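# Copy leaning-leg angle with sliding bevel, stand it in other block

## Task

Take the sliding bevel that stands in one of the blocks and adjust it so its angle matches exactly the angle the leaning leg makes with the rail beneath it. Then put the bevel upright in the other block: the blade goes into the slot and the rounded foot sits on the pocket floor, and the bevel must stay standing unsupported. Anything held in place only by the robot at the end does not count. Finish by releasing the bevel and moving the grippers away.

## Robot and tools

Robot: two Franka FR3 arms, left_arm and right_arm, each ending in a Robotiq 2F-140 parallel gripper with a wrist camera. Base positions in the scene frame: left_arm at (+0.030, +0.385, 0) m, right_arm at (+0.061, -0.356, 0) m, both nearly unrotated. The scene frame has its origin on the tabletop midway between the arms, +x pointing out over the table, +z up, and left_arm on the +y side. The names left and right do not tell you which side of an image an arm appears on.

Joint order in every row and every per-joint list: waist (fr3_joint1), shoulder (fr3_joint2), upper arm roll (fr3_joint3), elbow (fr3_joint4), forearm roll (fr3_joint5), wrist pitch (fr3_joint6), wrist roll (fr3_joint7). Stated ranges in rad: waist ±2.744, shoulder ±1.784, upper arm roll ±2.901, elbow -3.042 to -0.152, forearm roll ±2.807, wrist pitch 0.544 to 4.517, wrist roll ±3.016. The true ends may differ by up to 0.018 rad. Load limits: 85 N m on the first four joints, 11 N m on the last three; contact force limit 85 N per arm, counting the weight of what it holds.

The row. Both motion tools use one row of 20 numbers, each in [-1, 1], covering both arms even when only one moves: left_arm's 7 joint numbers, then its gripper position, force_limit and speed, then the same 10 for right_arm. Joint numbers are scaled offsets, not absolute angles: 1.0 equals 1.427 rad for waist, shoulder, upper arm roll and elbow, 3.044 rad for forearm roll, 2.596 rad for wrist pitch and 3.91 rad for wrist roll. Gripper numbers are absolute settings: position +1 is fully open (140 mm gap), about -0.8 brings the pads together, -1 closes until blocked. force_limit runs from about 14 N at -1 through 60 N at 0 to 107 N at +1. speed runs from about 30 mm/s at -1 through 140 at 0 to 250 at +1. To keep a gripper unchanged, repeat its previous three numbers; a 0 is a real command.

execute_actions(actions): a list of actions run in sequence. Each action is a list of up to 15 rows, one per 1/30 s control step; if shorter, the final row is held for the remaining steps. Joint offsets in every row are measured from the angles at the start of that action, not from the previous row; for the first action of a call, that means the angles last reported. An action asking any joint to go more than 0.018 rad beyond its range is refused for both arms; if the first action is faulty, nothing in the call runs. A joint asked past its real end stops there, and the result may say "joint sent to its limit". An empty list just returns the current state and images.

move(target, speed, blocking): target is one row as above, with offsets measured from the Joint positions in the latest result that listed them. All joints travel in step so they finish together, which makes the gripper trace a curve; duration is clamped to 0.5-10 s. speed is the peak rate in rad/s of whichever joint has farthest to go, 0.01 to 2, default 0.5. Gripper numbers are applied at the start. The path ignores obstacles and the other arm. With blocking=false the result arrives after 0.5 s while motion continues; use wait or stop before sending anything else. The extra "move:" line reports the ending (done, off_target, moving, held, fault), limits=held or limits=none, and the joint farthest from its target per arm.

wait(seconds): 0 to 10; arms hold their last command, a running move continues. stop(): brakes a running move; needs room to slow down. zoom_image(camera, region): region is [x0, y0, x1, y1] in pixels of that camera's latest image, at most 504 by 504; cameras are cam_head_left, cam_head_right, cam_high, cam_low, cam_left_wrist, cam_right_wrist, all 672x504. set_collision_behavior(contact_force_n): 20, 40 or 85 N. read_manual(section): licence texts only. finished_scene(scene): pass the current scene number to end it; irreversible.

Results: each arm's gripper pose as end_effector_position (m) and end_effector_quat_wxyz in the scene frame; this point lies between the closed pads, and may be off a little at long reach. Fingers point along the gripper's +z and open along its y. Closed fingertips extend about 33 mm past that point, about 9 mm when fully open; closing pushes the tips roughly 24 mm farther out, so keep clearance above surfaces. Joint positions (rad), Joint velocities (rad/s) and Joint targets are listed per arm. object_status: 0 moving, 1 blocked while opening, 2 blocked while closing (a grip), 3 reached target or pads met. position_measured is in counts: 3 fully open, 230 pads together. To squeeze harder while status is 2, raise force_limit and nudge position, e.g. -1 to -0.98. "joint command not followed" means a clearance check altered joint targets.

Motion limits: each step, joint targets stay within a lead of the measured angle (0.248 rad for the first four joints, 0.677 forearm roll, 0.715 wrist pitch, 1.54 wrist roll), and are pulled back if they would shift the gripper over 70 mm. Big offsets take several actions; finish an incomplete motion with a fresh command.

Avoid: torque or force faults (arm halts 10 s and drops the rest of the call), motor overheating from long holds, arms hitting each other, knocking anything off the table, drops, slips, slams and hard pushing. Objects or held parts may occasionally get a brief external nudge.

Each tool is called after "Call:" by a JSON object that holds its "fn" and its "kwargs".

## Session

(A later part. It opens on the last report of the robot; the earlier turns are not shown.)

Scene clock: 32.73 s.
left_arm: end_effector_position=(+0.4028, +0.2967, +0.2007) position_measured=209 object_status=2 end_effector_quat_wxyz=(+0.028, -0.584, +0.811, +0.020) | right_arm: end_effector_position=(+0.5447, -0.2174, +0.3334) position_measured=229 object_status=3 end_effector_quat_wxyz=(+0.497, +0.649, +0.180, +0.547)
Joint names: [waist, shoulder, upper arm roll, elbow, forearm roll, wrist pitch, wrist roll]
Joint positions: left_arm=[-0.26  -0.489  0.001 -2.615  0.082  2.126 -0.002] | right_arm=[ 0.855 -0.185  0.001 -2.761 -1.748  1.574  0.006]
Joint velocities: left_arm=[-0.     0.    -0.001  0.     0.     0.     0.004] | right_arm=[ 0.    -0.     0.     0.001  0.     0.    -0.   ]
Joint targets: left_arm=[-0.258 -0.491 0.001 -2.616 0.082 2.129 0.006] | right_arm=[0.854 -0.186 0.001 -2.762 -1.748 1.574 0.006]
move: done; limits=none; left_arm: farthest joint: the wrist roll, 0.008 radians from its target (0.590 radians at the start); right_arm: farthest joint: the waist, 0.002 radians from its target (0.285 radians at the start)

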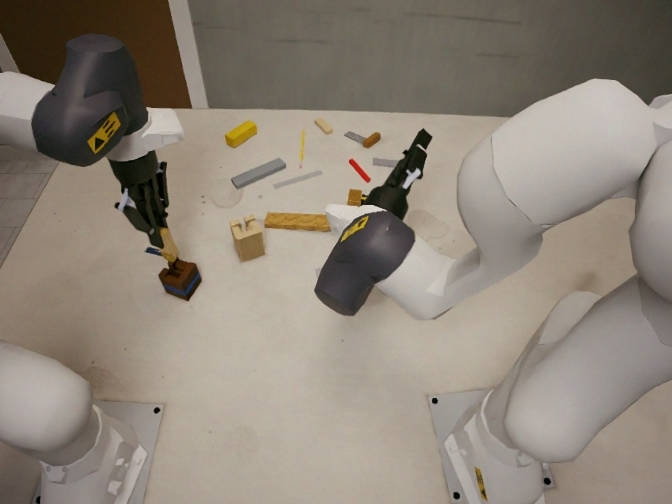

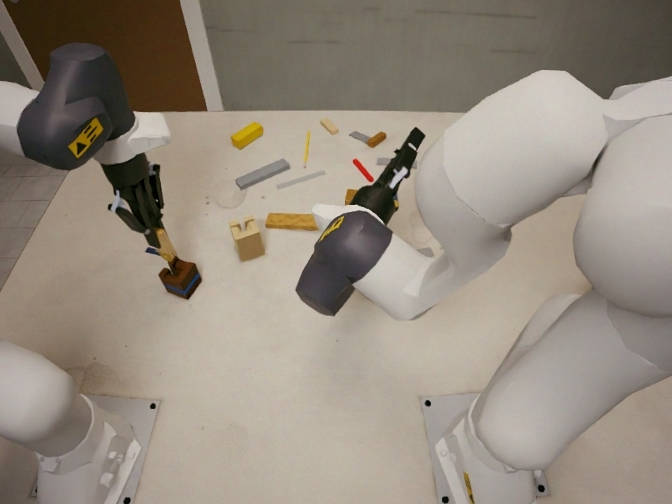

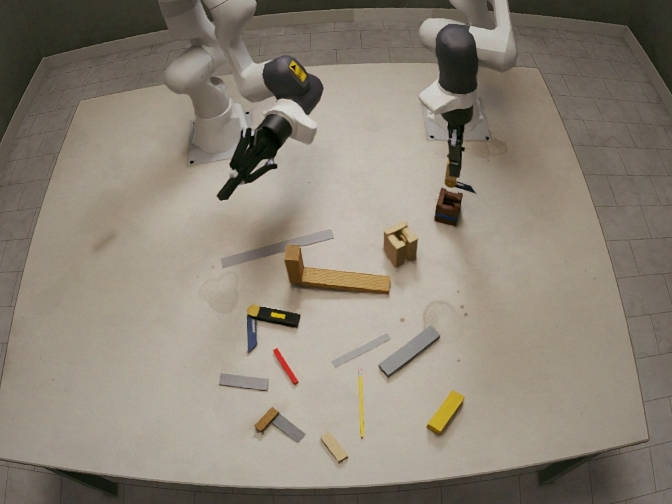

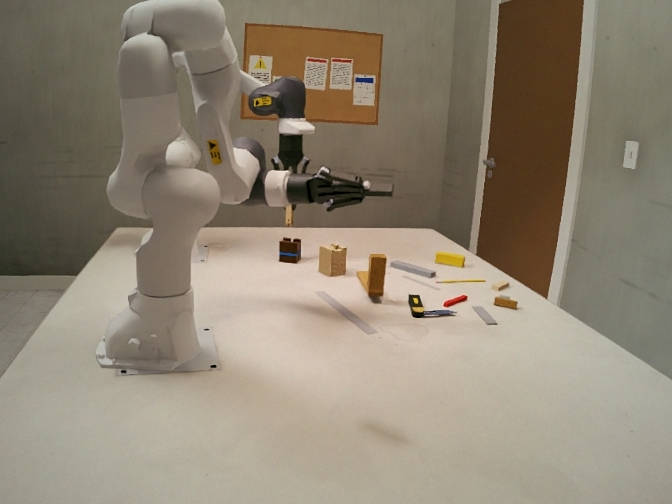

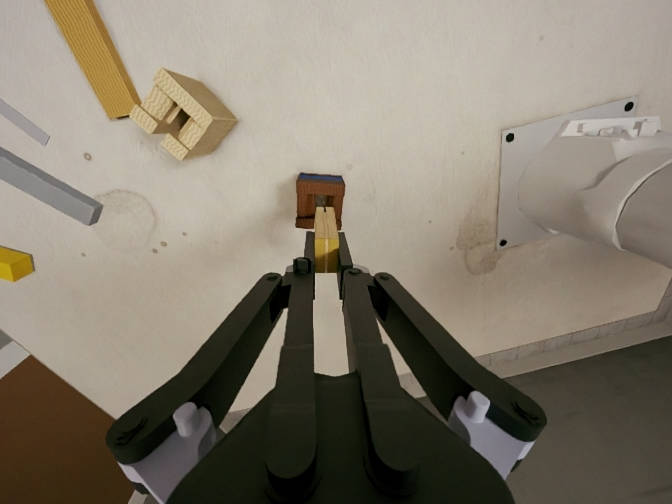

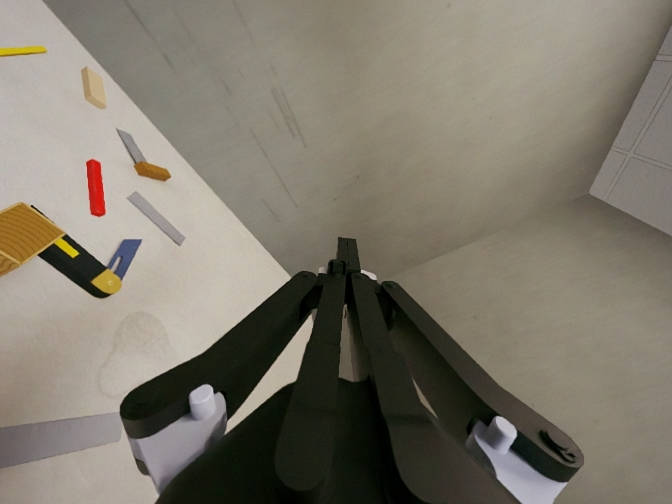

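Call:
{"fn": "move", "kwargs": {"target": [0.009,0.0375,0,-0.0203,0,0.0318,0.0195,-1,0.7,-0.8,0,0,0,0,0,0,0,-0.8,0,0], "speed": 0.12}}

Call:
{"fn": "zoom_image", "kwargs": {"camera": "cam_left_wrist", "region": [275,170,375,270]}}

Call:
{"fn": "zoom_image", "kwargs": {"camera": "cam_high", "region": [420,165,490,230]}}

Call:
{"fn": "zoom_image", "kwargs": {"camera": "cam_head_left", "region": [140,230,220,305]}}

Scene clock: 34.97 s.
left_arm: end_effector_position=(+0.4078, +0.2981, +0.1746) position_measured=209 object_status=2 end_effector_quat_wxyz=(+0.025, -0.558, +0.829, +0.021) | right_arm: end_effector_position=(+0.5447, -0.2174, +0.3334) position_measured=229 object_status=3 end_effector_quat_wxyz=(+0.497, +0.649, +0.180, +0.547)
Joint names: [waist, shoulder, upper arm roll, elbow, forearm roll, wrist pitch, wrist roll]
Joint positions: left_arm=[-0.249 -0.437  0.001 -2.643  0.082  2.206  0.066] | right_arm=[ 0.855 -0.185  0.001 -2.761 -1.748  1.574  0.006]
Joint velocities: left_arm=[-0.    -0.001 -0.001  0.    -0.     0.     0.006] | right_arm=[-0.001 -0.     0.001  0.002 -0.    -0.    -0.   ]
Joint targets: left_arm=[-0.247 -0.436 0.001 -2.644 0.082 2.209 0.074] | right_arm=[0.855 -0.185 0.001 -2.761 -1.748 1.574 0.006]
move: done; limits=none; left_arm: farthest joint: the wrist roll, 0.008 radians from its target (0.075 radians at the start); right_arm: farthest joint: the waist, 0.000 radians from its target (0.000 radians at the start)

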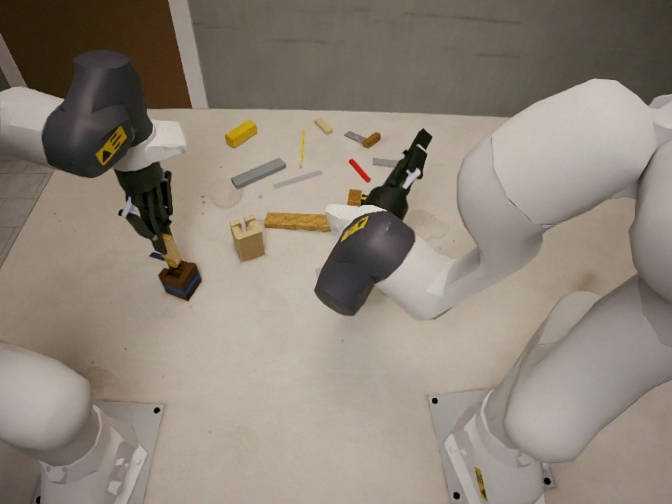

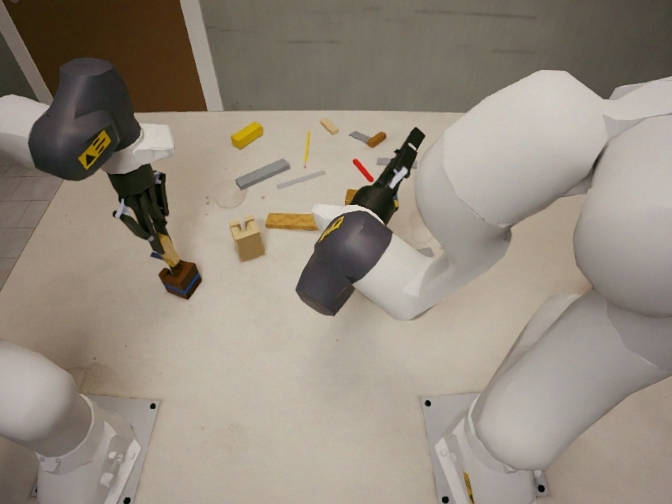

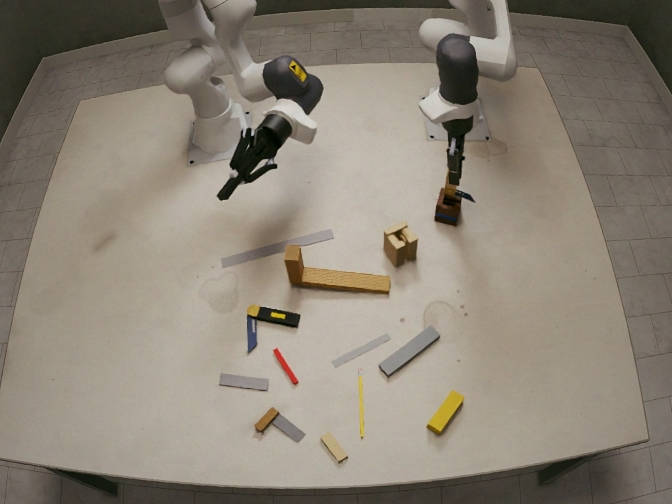

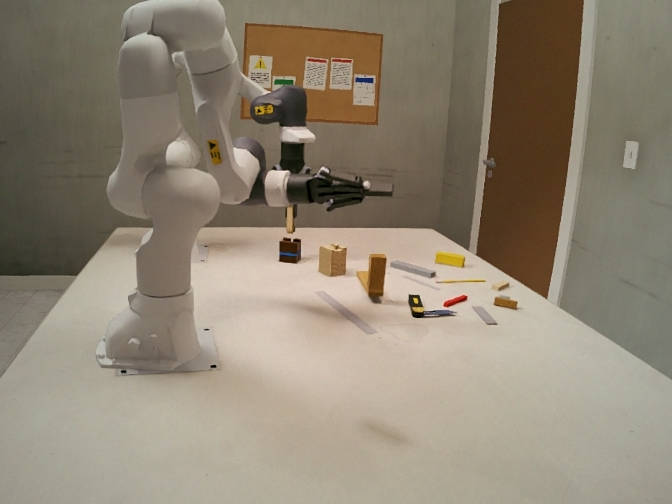

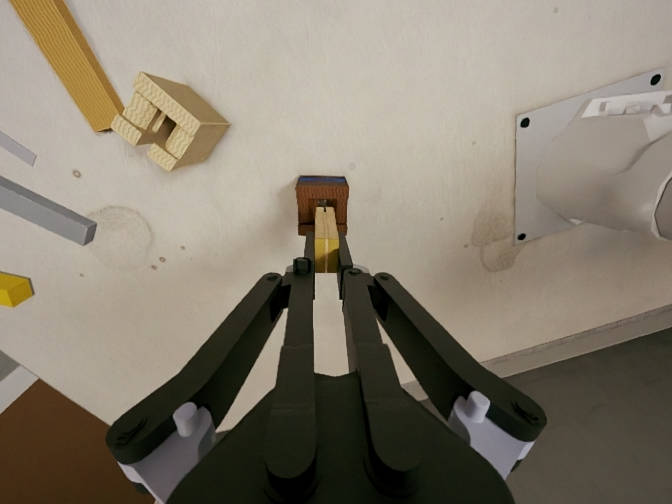

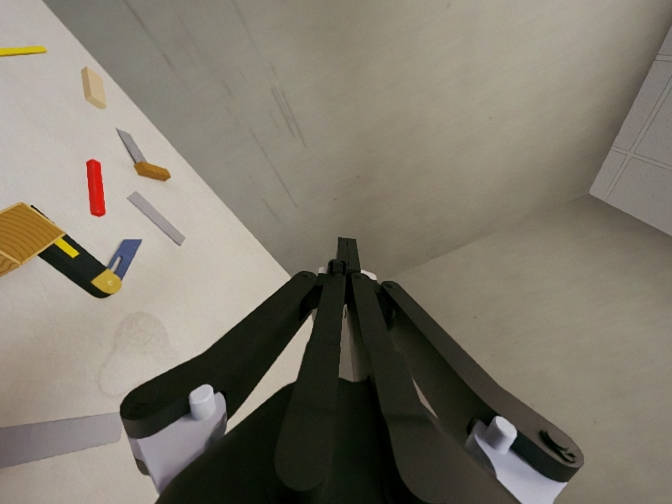

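Region (275, 170, 375, 270) of cam_left_wrist's 672x504 image, scaled by 5.040, with more detail than that image has.

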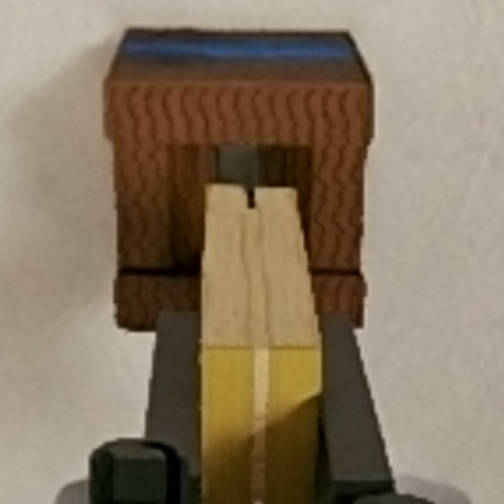

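Region (420, 165, 490, 230) of cam_high's 672x504 image, scaled by 7.200, with more detail than that image has; it fills the top 468 rows of this view, and the rest is white.

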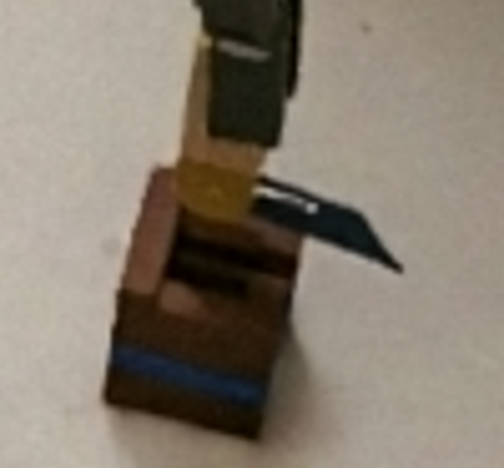

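Region (140, 230, 220, 305) of cam_head_left's 672x504 image, scaled by 6.300, with more detail than that image has; it fills the top 472 rows of this view, and the rest is white.

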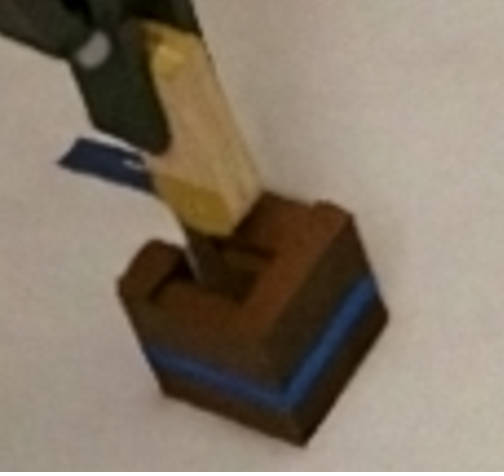

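Call:
{"fn": "move", "kwargs": {"target": [0.007,0.0283,0,-0.0168,0.003,0.025,0,-1,0.7,-0.8,0,0,0,0,0,0,0,-0.8,0,0], "speed": 0.07}}

Call:
{"fn": "zoom_image", "kwargs": {"camera": "cam_left_wrist", "region": [275,170,375,270]}}

Call:
{"fn": "zoom_image", "kwargs": {"camera": "cam_high", "region": [420,165,490,230]}}

Call:
{"fn": "zoom_image", "kwargs": {"camera": "cam_head_left", "region": [140,230,220,305]}}

Scene clock: 36.93 s.
left_arm: end_effector_position=(+0.4100, +0.3004, +0.1545) position_measured=209 object_status=2 end_effector_quat_wxyz=(+0.025, -0.558, +0.829, +0.022) | right_arm: end_effector_position=(+0.5447, -0.2174, +0.3334) position_measured=229 object_status=3 end_effector_quat_wxyz=(+0.497, +0.649, +0.180, +0.547)
Joint names: [waist, shoulder, upper arm roll, elbow, forearm roll, wrist pitch, wrist roll]
Joint positions: left_arm=[-0.241 -0.397  0.001 -2.666  0.087  2.267  0.068] | right_arm=[ 0.855 -0.185  0.001 -2.761 -1.748  1.574  0.006]
Joint velocities: left_arm=[ 0.     0.    -0.001 -0.     0.     0.004  0.001] | right_arm=[-0.     0.001  0.001 -0.002  0.001  0.    -0.   ]
Joint targets: left_arm=[-0.239 -0.396 0.001 -2.667 0.091 2.271 0.066] | right_arm=[0.855 -0.185 0.001 -2.761 -1.748 1.574 0.006]
move: done; limits=none; left_arm: farthest joint: the forearm roll, 0.004 radians from its target (0.009 radians at the start); right_arm: farthest joint: the waist, 0.000 radians from its target (0.000 radians at the start)

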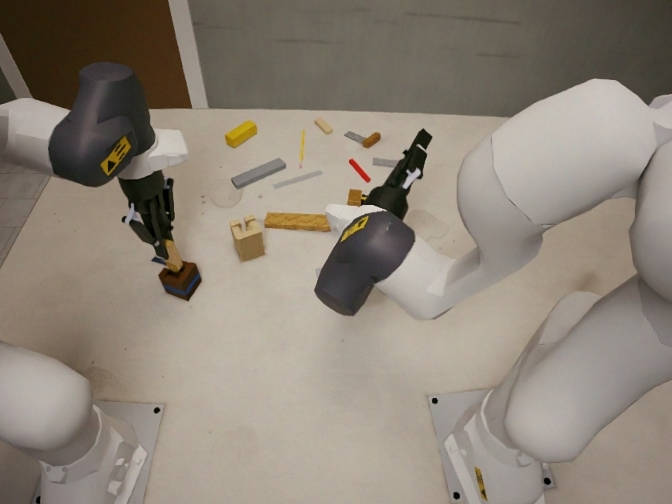

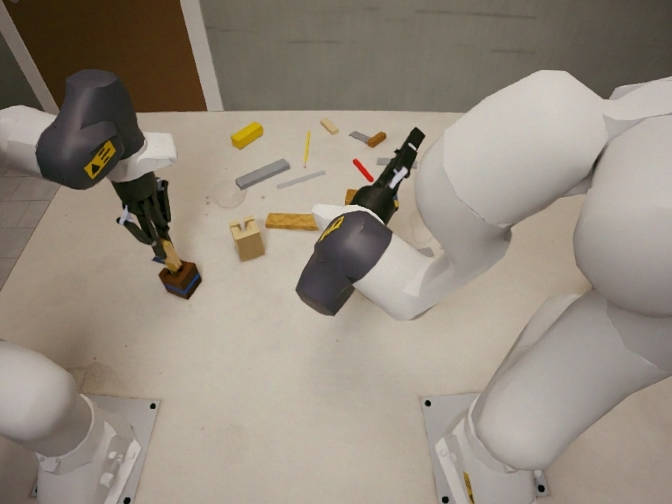

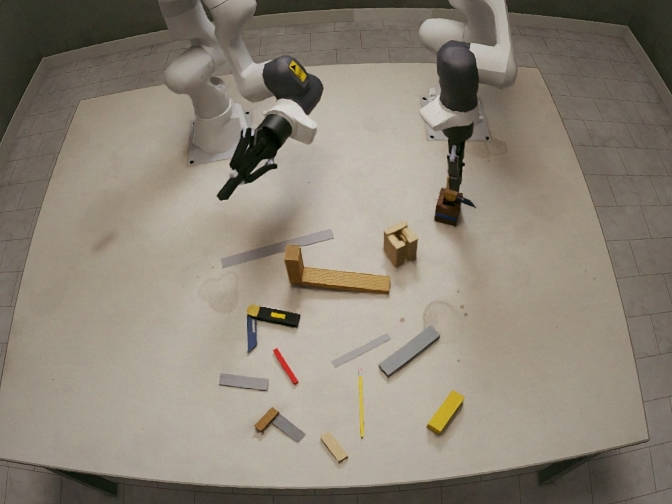

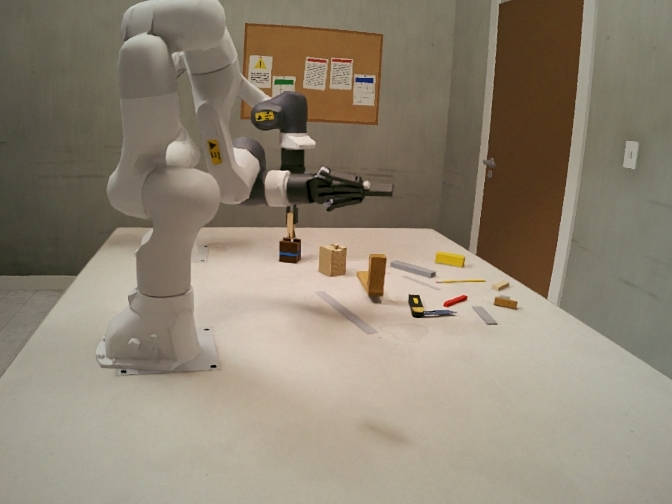

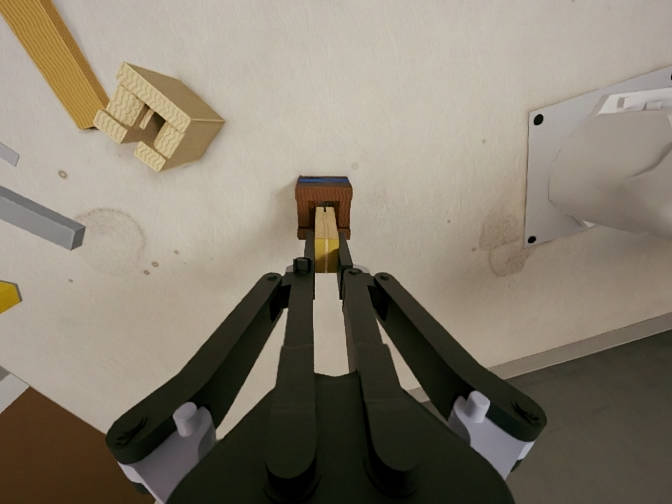

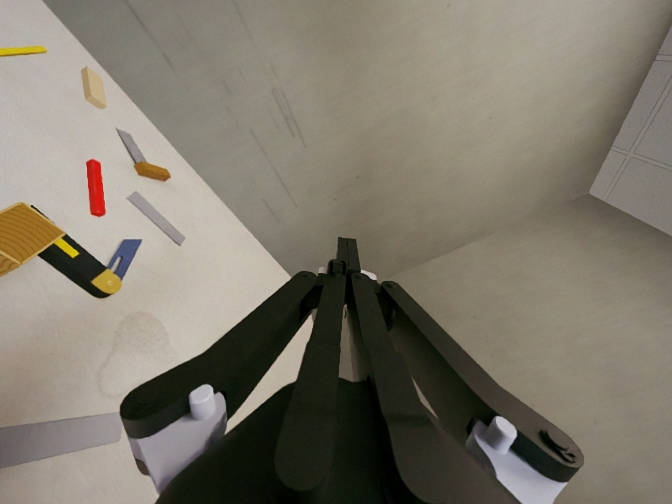

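Region (275, 170, 375, 270) of cam_left_wrist's 672x504 image, scaled by 5.040, with more detail than that image has.

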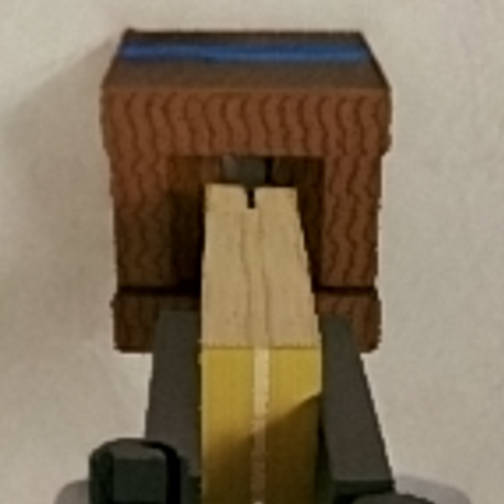

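Region (420, 165, 490, 230) of cam_high's 672x504 image, scaled by 7.200, with more detail than that image has; it fills the top 468 rows of this view, and the rest is white.

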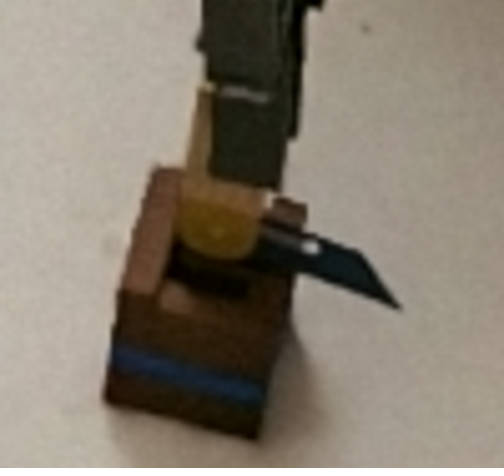

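Region (140, 230, 220, 305) of cam_head_left's 672x504 image, scaled by 6.300, with more detail than that image has; it fills the top 472 rows of this view, and the rest is white.

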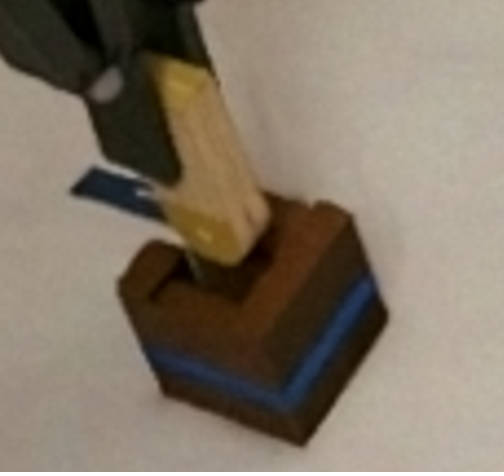

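Call:
{"fn": "move", "kwargs": {"target": [0,0.0277,0,-0.0173,0.0027,0.026,0,-1,0.7,-0.8,0,0,0,0,0,0,0,-0.8,0,0], "speed": 0.05}}

Call:
{"fn": "zoom_image", "kwargs": {"camera": "cam_left_wrist", "region": [275,170,375,270]}}

Call:
{"fn": "zoom_image", "kwargs": {"camera": "cam_high", "region": [420,165,490,230]}}

Scene clock: 39.07 s.
left_arm: end_effector_position=(+0.4108, +0.2994, +0.1349) position_measured=209 object_status=2 end_effector_quat_wxyz=(+0.025, -0.555, +0.831, +0.021) | right_arm: end_effector_position=(+0.5447, -0.2174, +0.3334) position_measured=229 object_status=3 end_effector_quat_wxyz=(+0.497, +0.649, +0.180, +0.547)
Joint names: [waist, shoulder, upper arm roll, elbow, forearm roll, wrist pitch, wrist roll]
Joint positions: left_arm=[-0.241 -0.358  0.001 -2.69   0.092  2.331  0.068] | right_arm=[ 0.855 -0.185  0.001 -2.761 -1.748  1.574  0.006]
Joint velocities: left_arm=[ 0.     0.     0.001 -0.001 -0.     0.006  0.001] | right_arm=[-0.001 -0.001 -0.     0.001 -0.     0.     0.001]
Joint targets: left_arm=[-0.241 -0.358 0.001 -2.691 0.095 2.335 0.068] | right_arm=[0.855 -0.185 0.001 -2.761 -1.748 1.574 0.006]
move: done; limits=none; left_arm: farthest joint: the forearm roll, 0.004 radians from its target (0.008 radians at the start); right_arm: farthest joint: the waist, 0.000 radians from its target (0.000 radians at the start)

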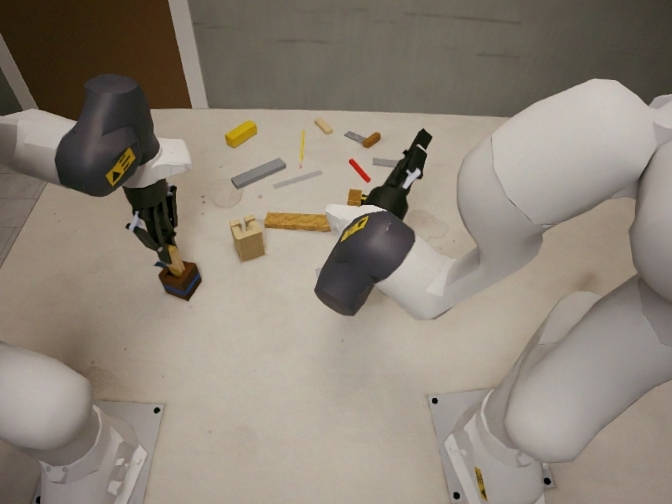

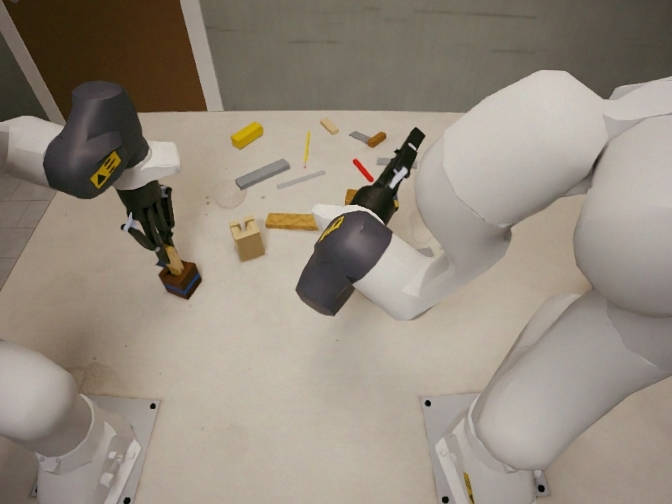

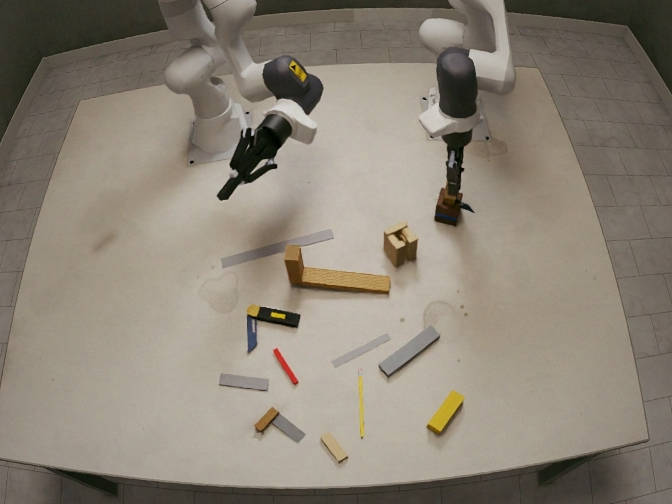

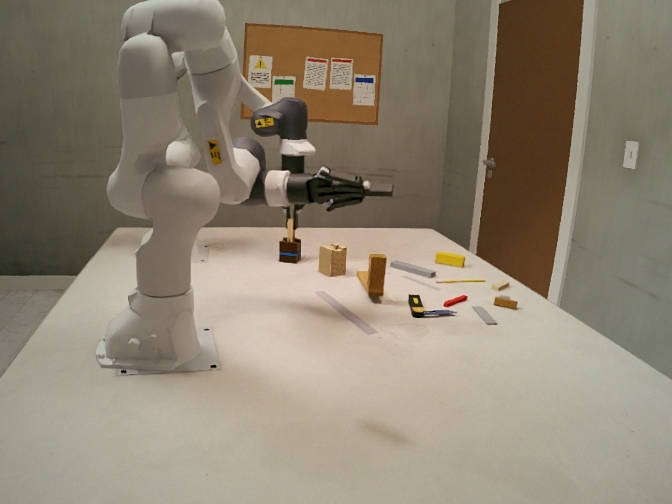

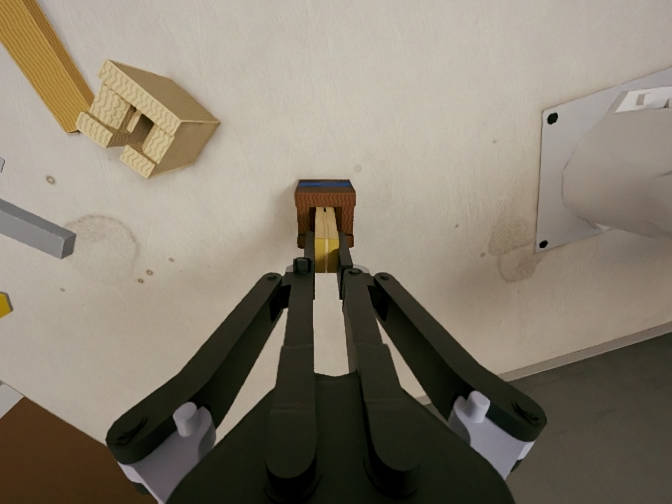

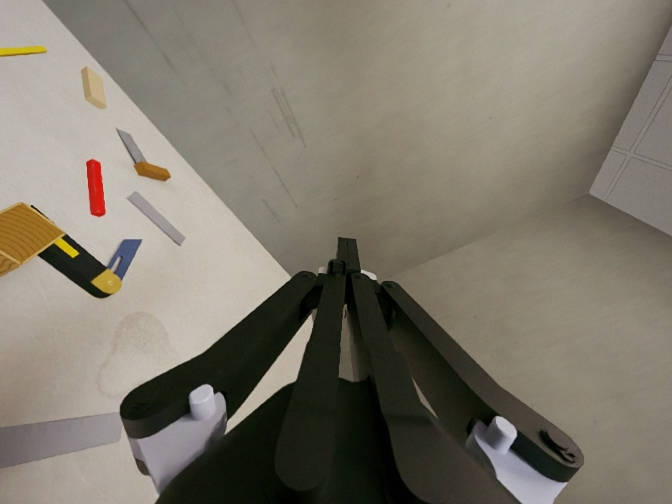

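Region (275, 170, 375, 270) of cam_left_wrist's 672x504 image, scaled by 5.040, with more detail than that image has.

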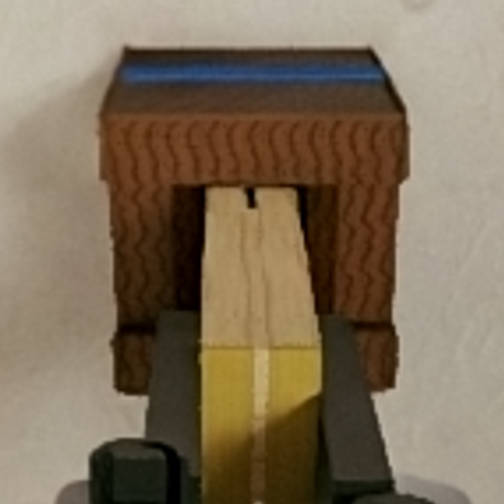

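Region (420, 165, 490, 230) of cam_high's 672x504 image, scaled by 7.200, with more detail than that image has; it fills the top 468 rows of this view, and the rest is white.

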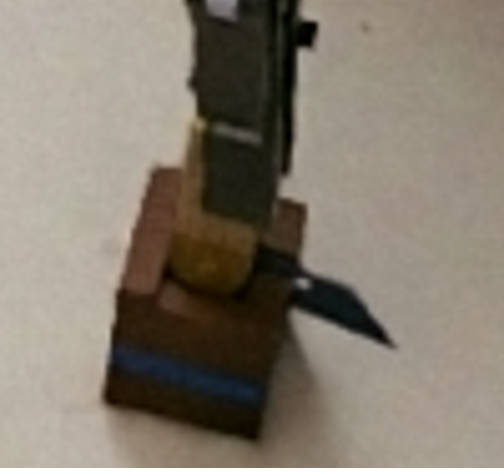

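Call:
{"fn": "move", "kwargs": {"target": [0.003,0.018,0,-0.0102,0.0025,0.016,0,-1,0.7,-0.8,0,0,0,0,0,0,0,-0.8,0,0], "speed": 0.035}}

Scene clock: 40.73 s.
left_arm: end_effector_position=(+0.4111, +0.2996, +0.1281) position_measured=209 object_status=2 end_effector_quat_wxyz=(+0.026, -0.554, +0.832, +0.021) | right_arm: end_effector_position=(+0.5447, -0.2174, +0.3334) position_measured=229 object_status=3 end_effector_quat_wxyz=(+0.497, +0.649, +0.180, +0.547)
Joint names: [waist, shoulder, upper arm roll, elbow, forearm roll, wrist pitch, wrist roll]
Joint positions: left_arm=[-0.24  -0.344  0.001 -2.697  0.094  2.354  0.068] | right_arm=[ 0.855 -0.185  0.001 -2.761 -1.748  1.574  0.006]
Joint velocities: left_arm=[-0.001  0.    -0.001 -0.    -0.001 -0.     0.   ] | right_arm=[-0.001 -0.001  0.001 -0.001 -0.    -0.001  0.001]
Joint targets: left_arm=[-0.236 -0.333 0.001 -2.704 0.099 2.373 0.068] | right_arm=[0.855 -0.185 0.001 -2.761 -1.748 1.574 0.006]
move: off_target (left_arm); limits=none; left_arm: farthest joint: the wrist pitch, 0.019 radians from its target (0.041 radians at the start); right_arm: farthest joint: the waist, 0.000 radians from its target (0.000 radians at the start)

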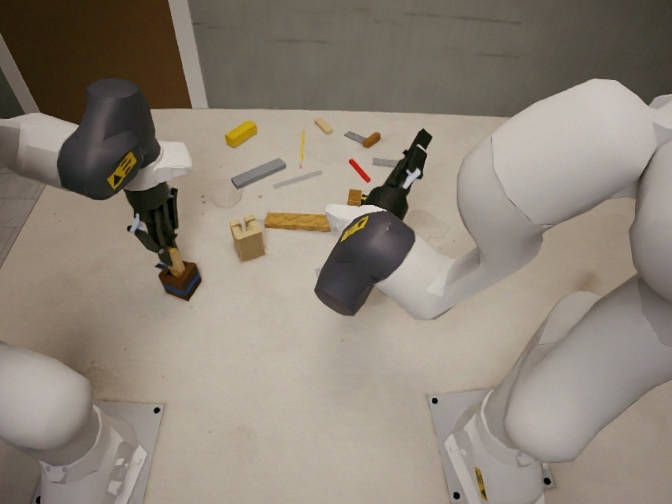

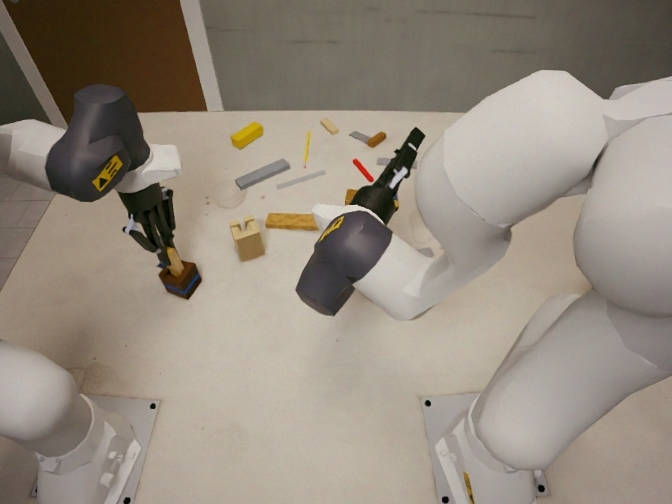

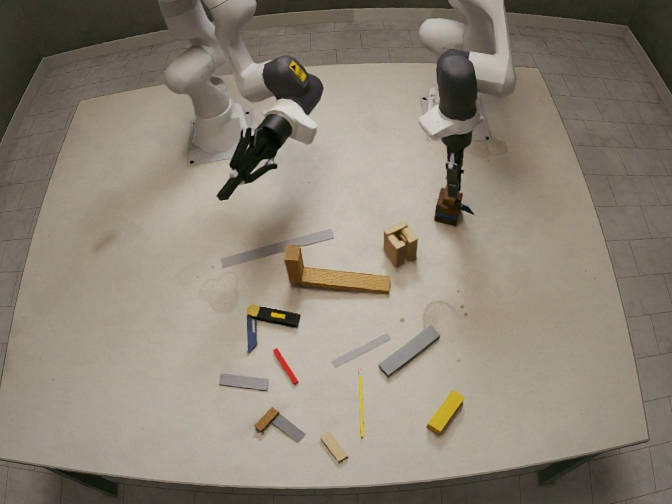

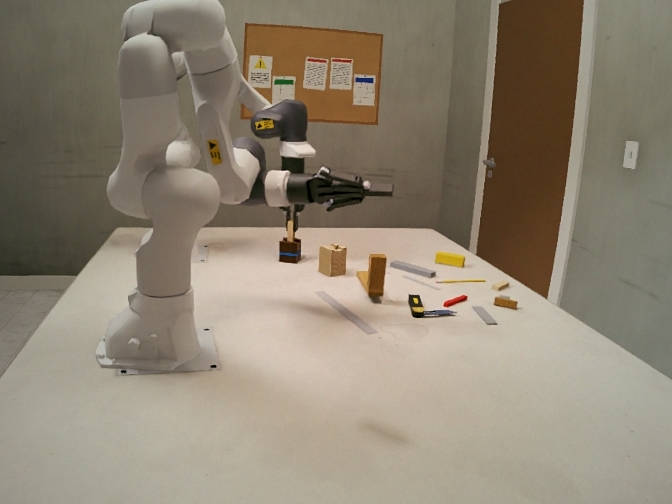

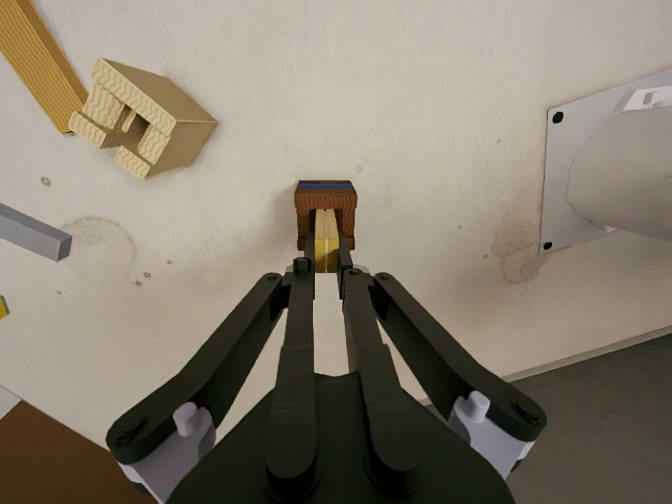

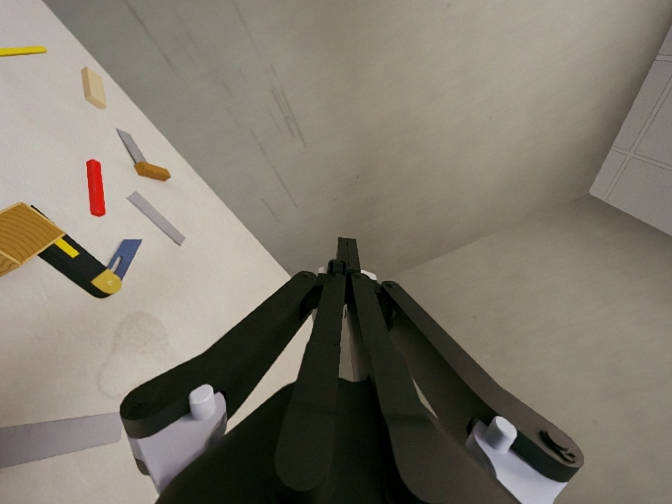

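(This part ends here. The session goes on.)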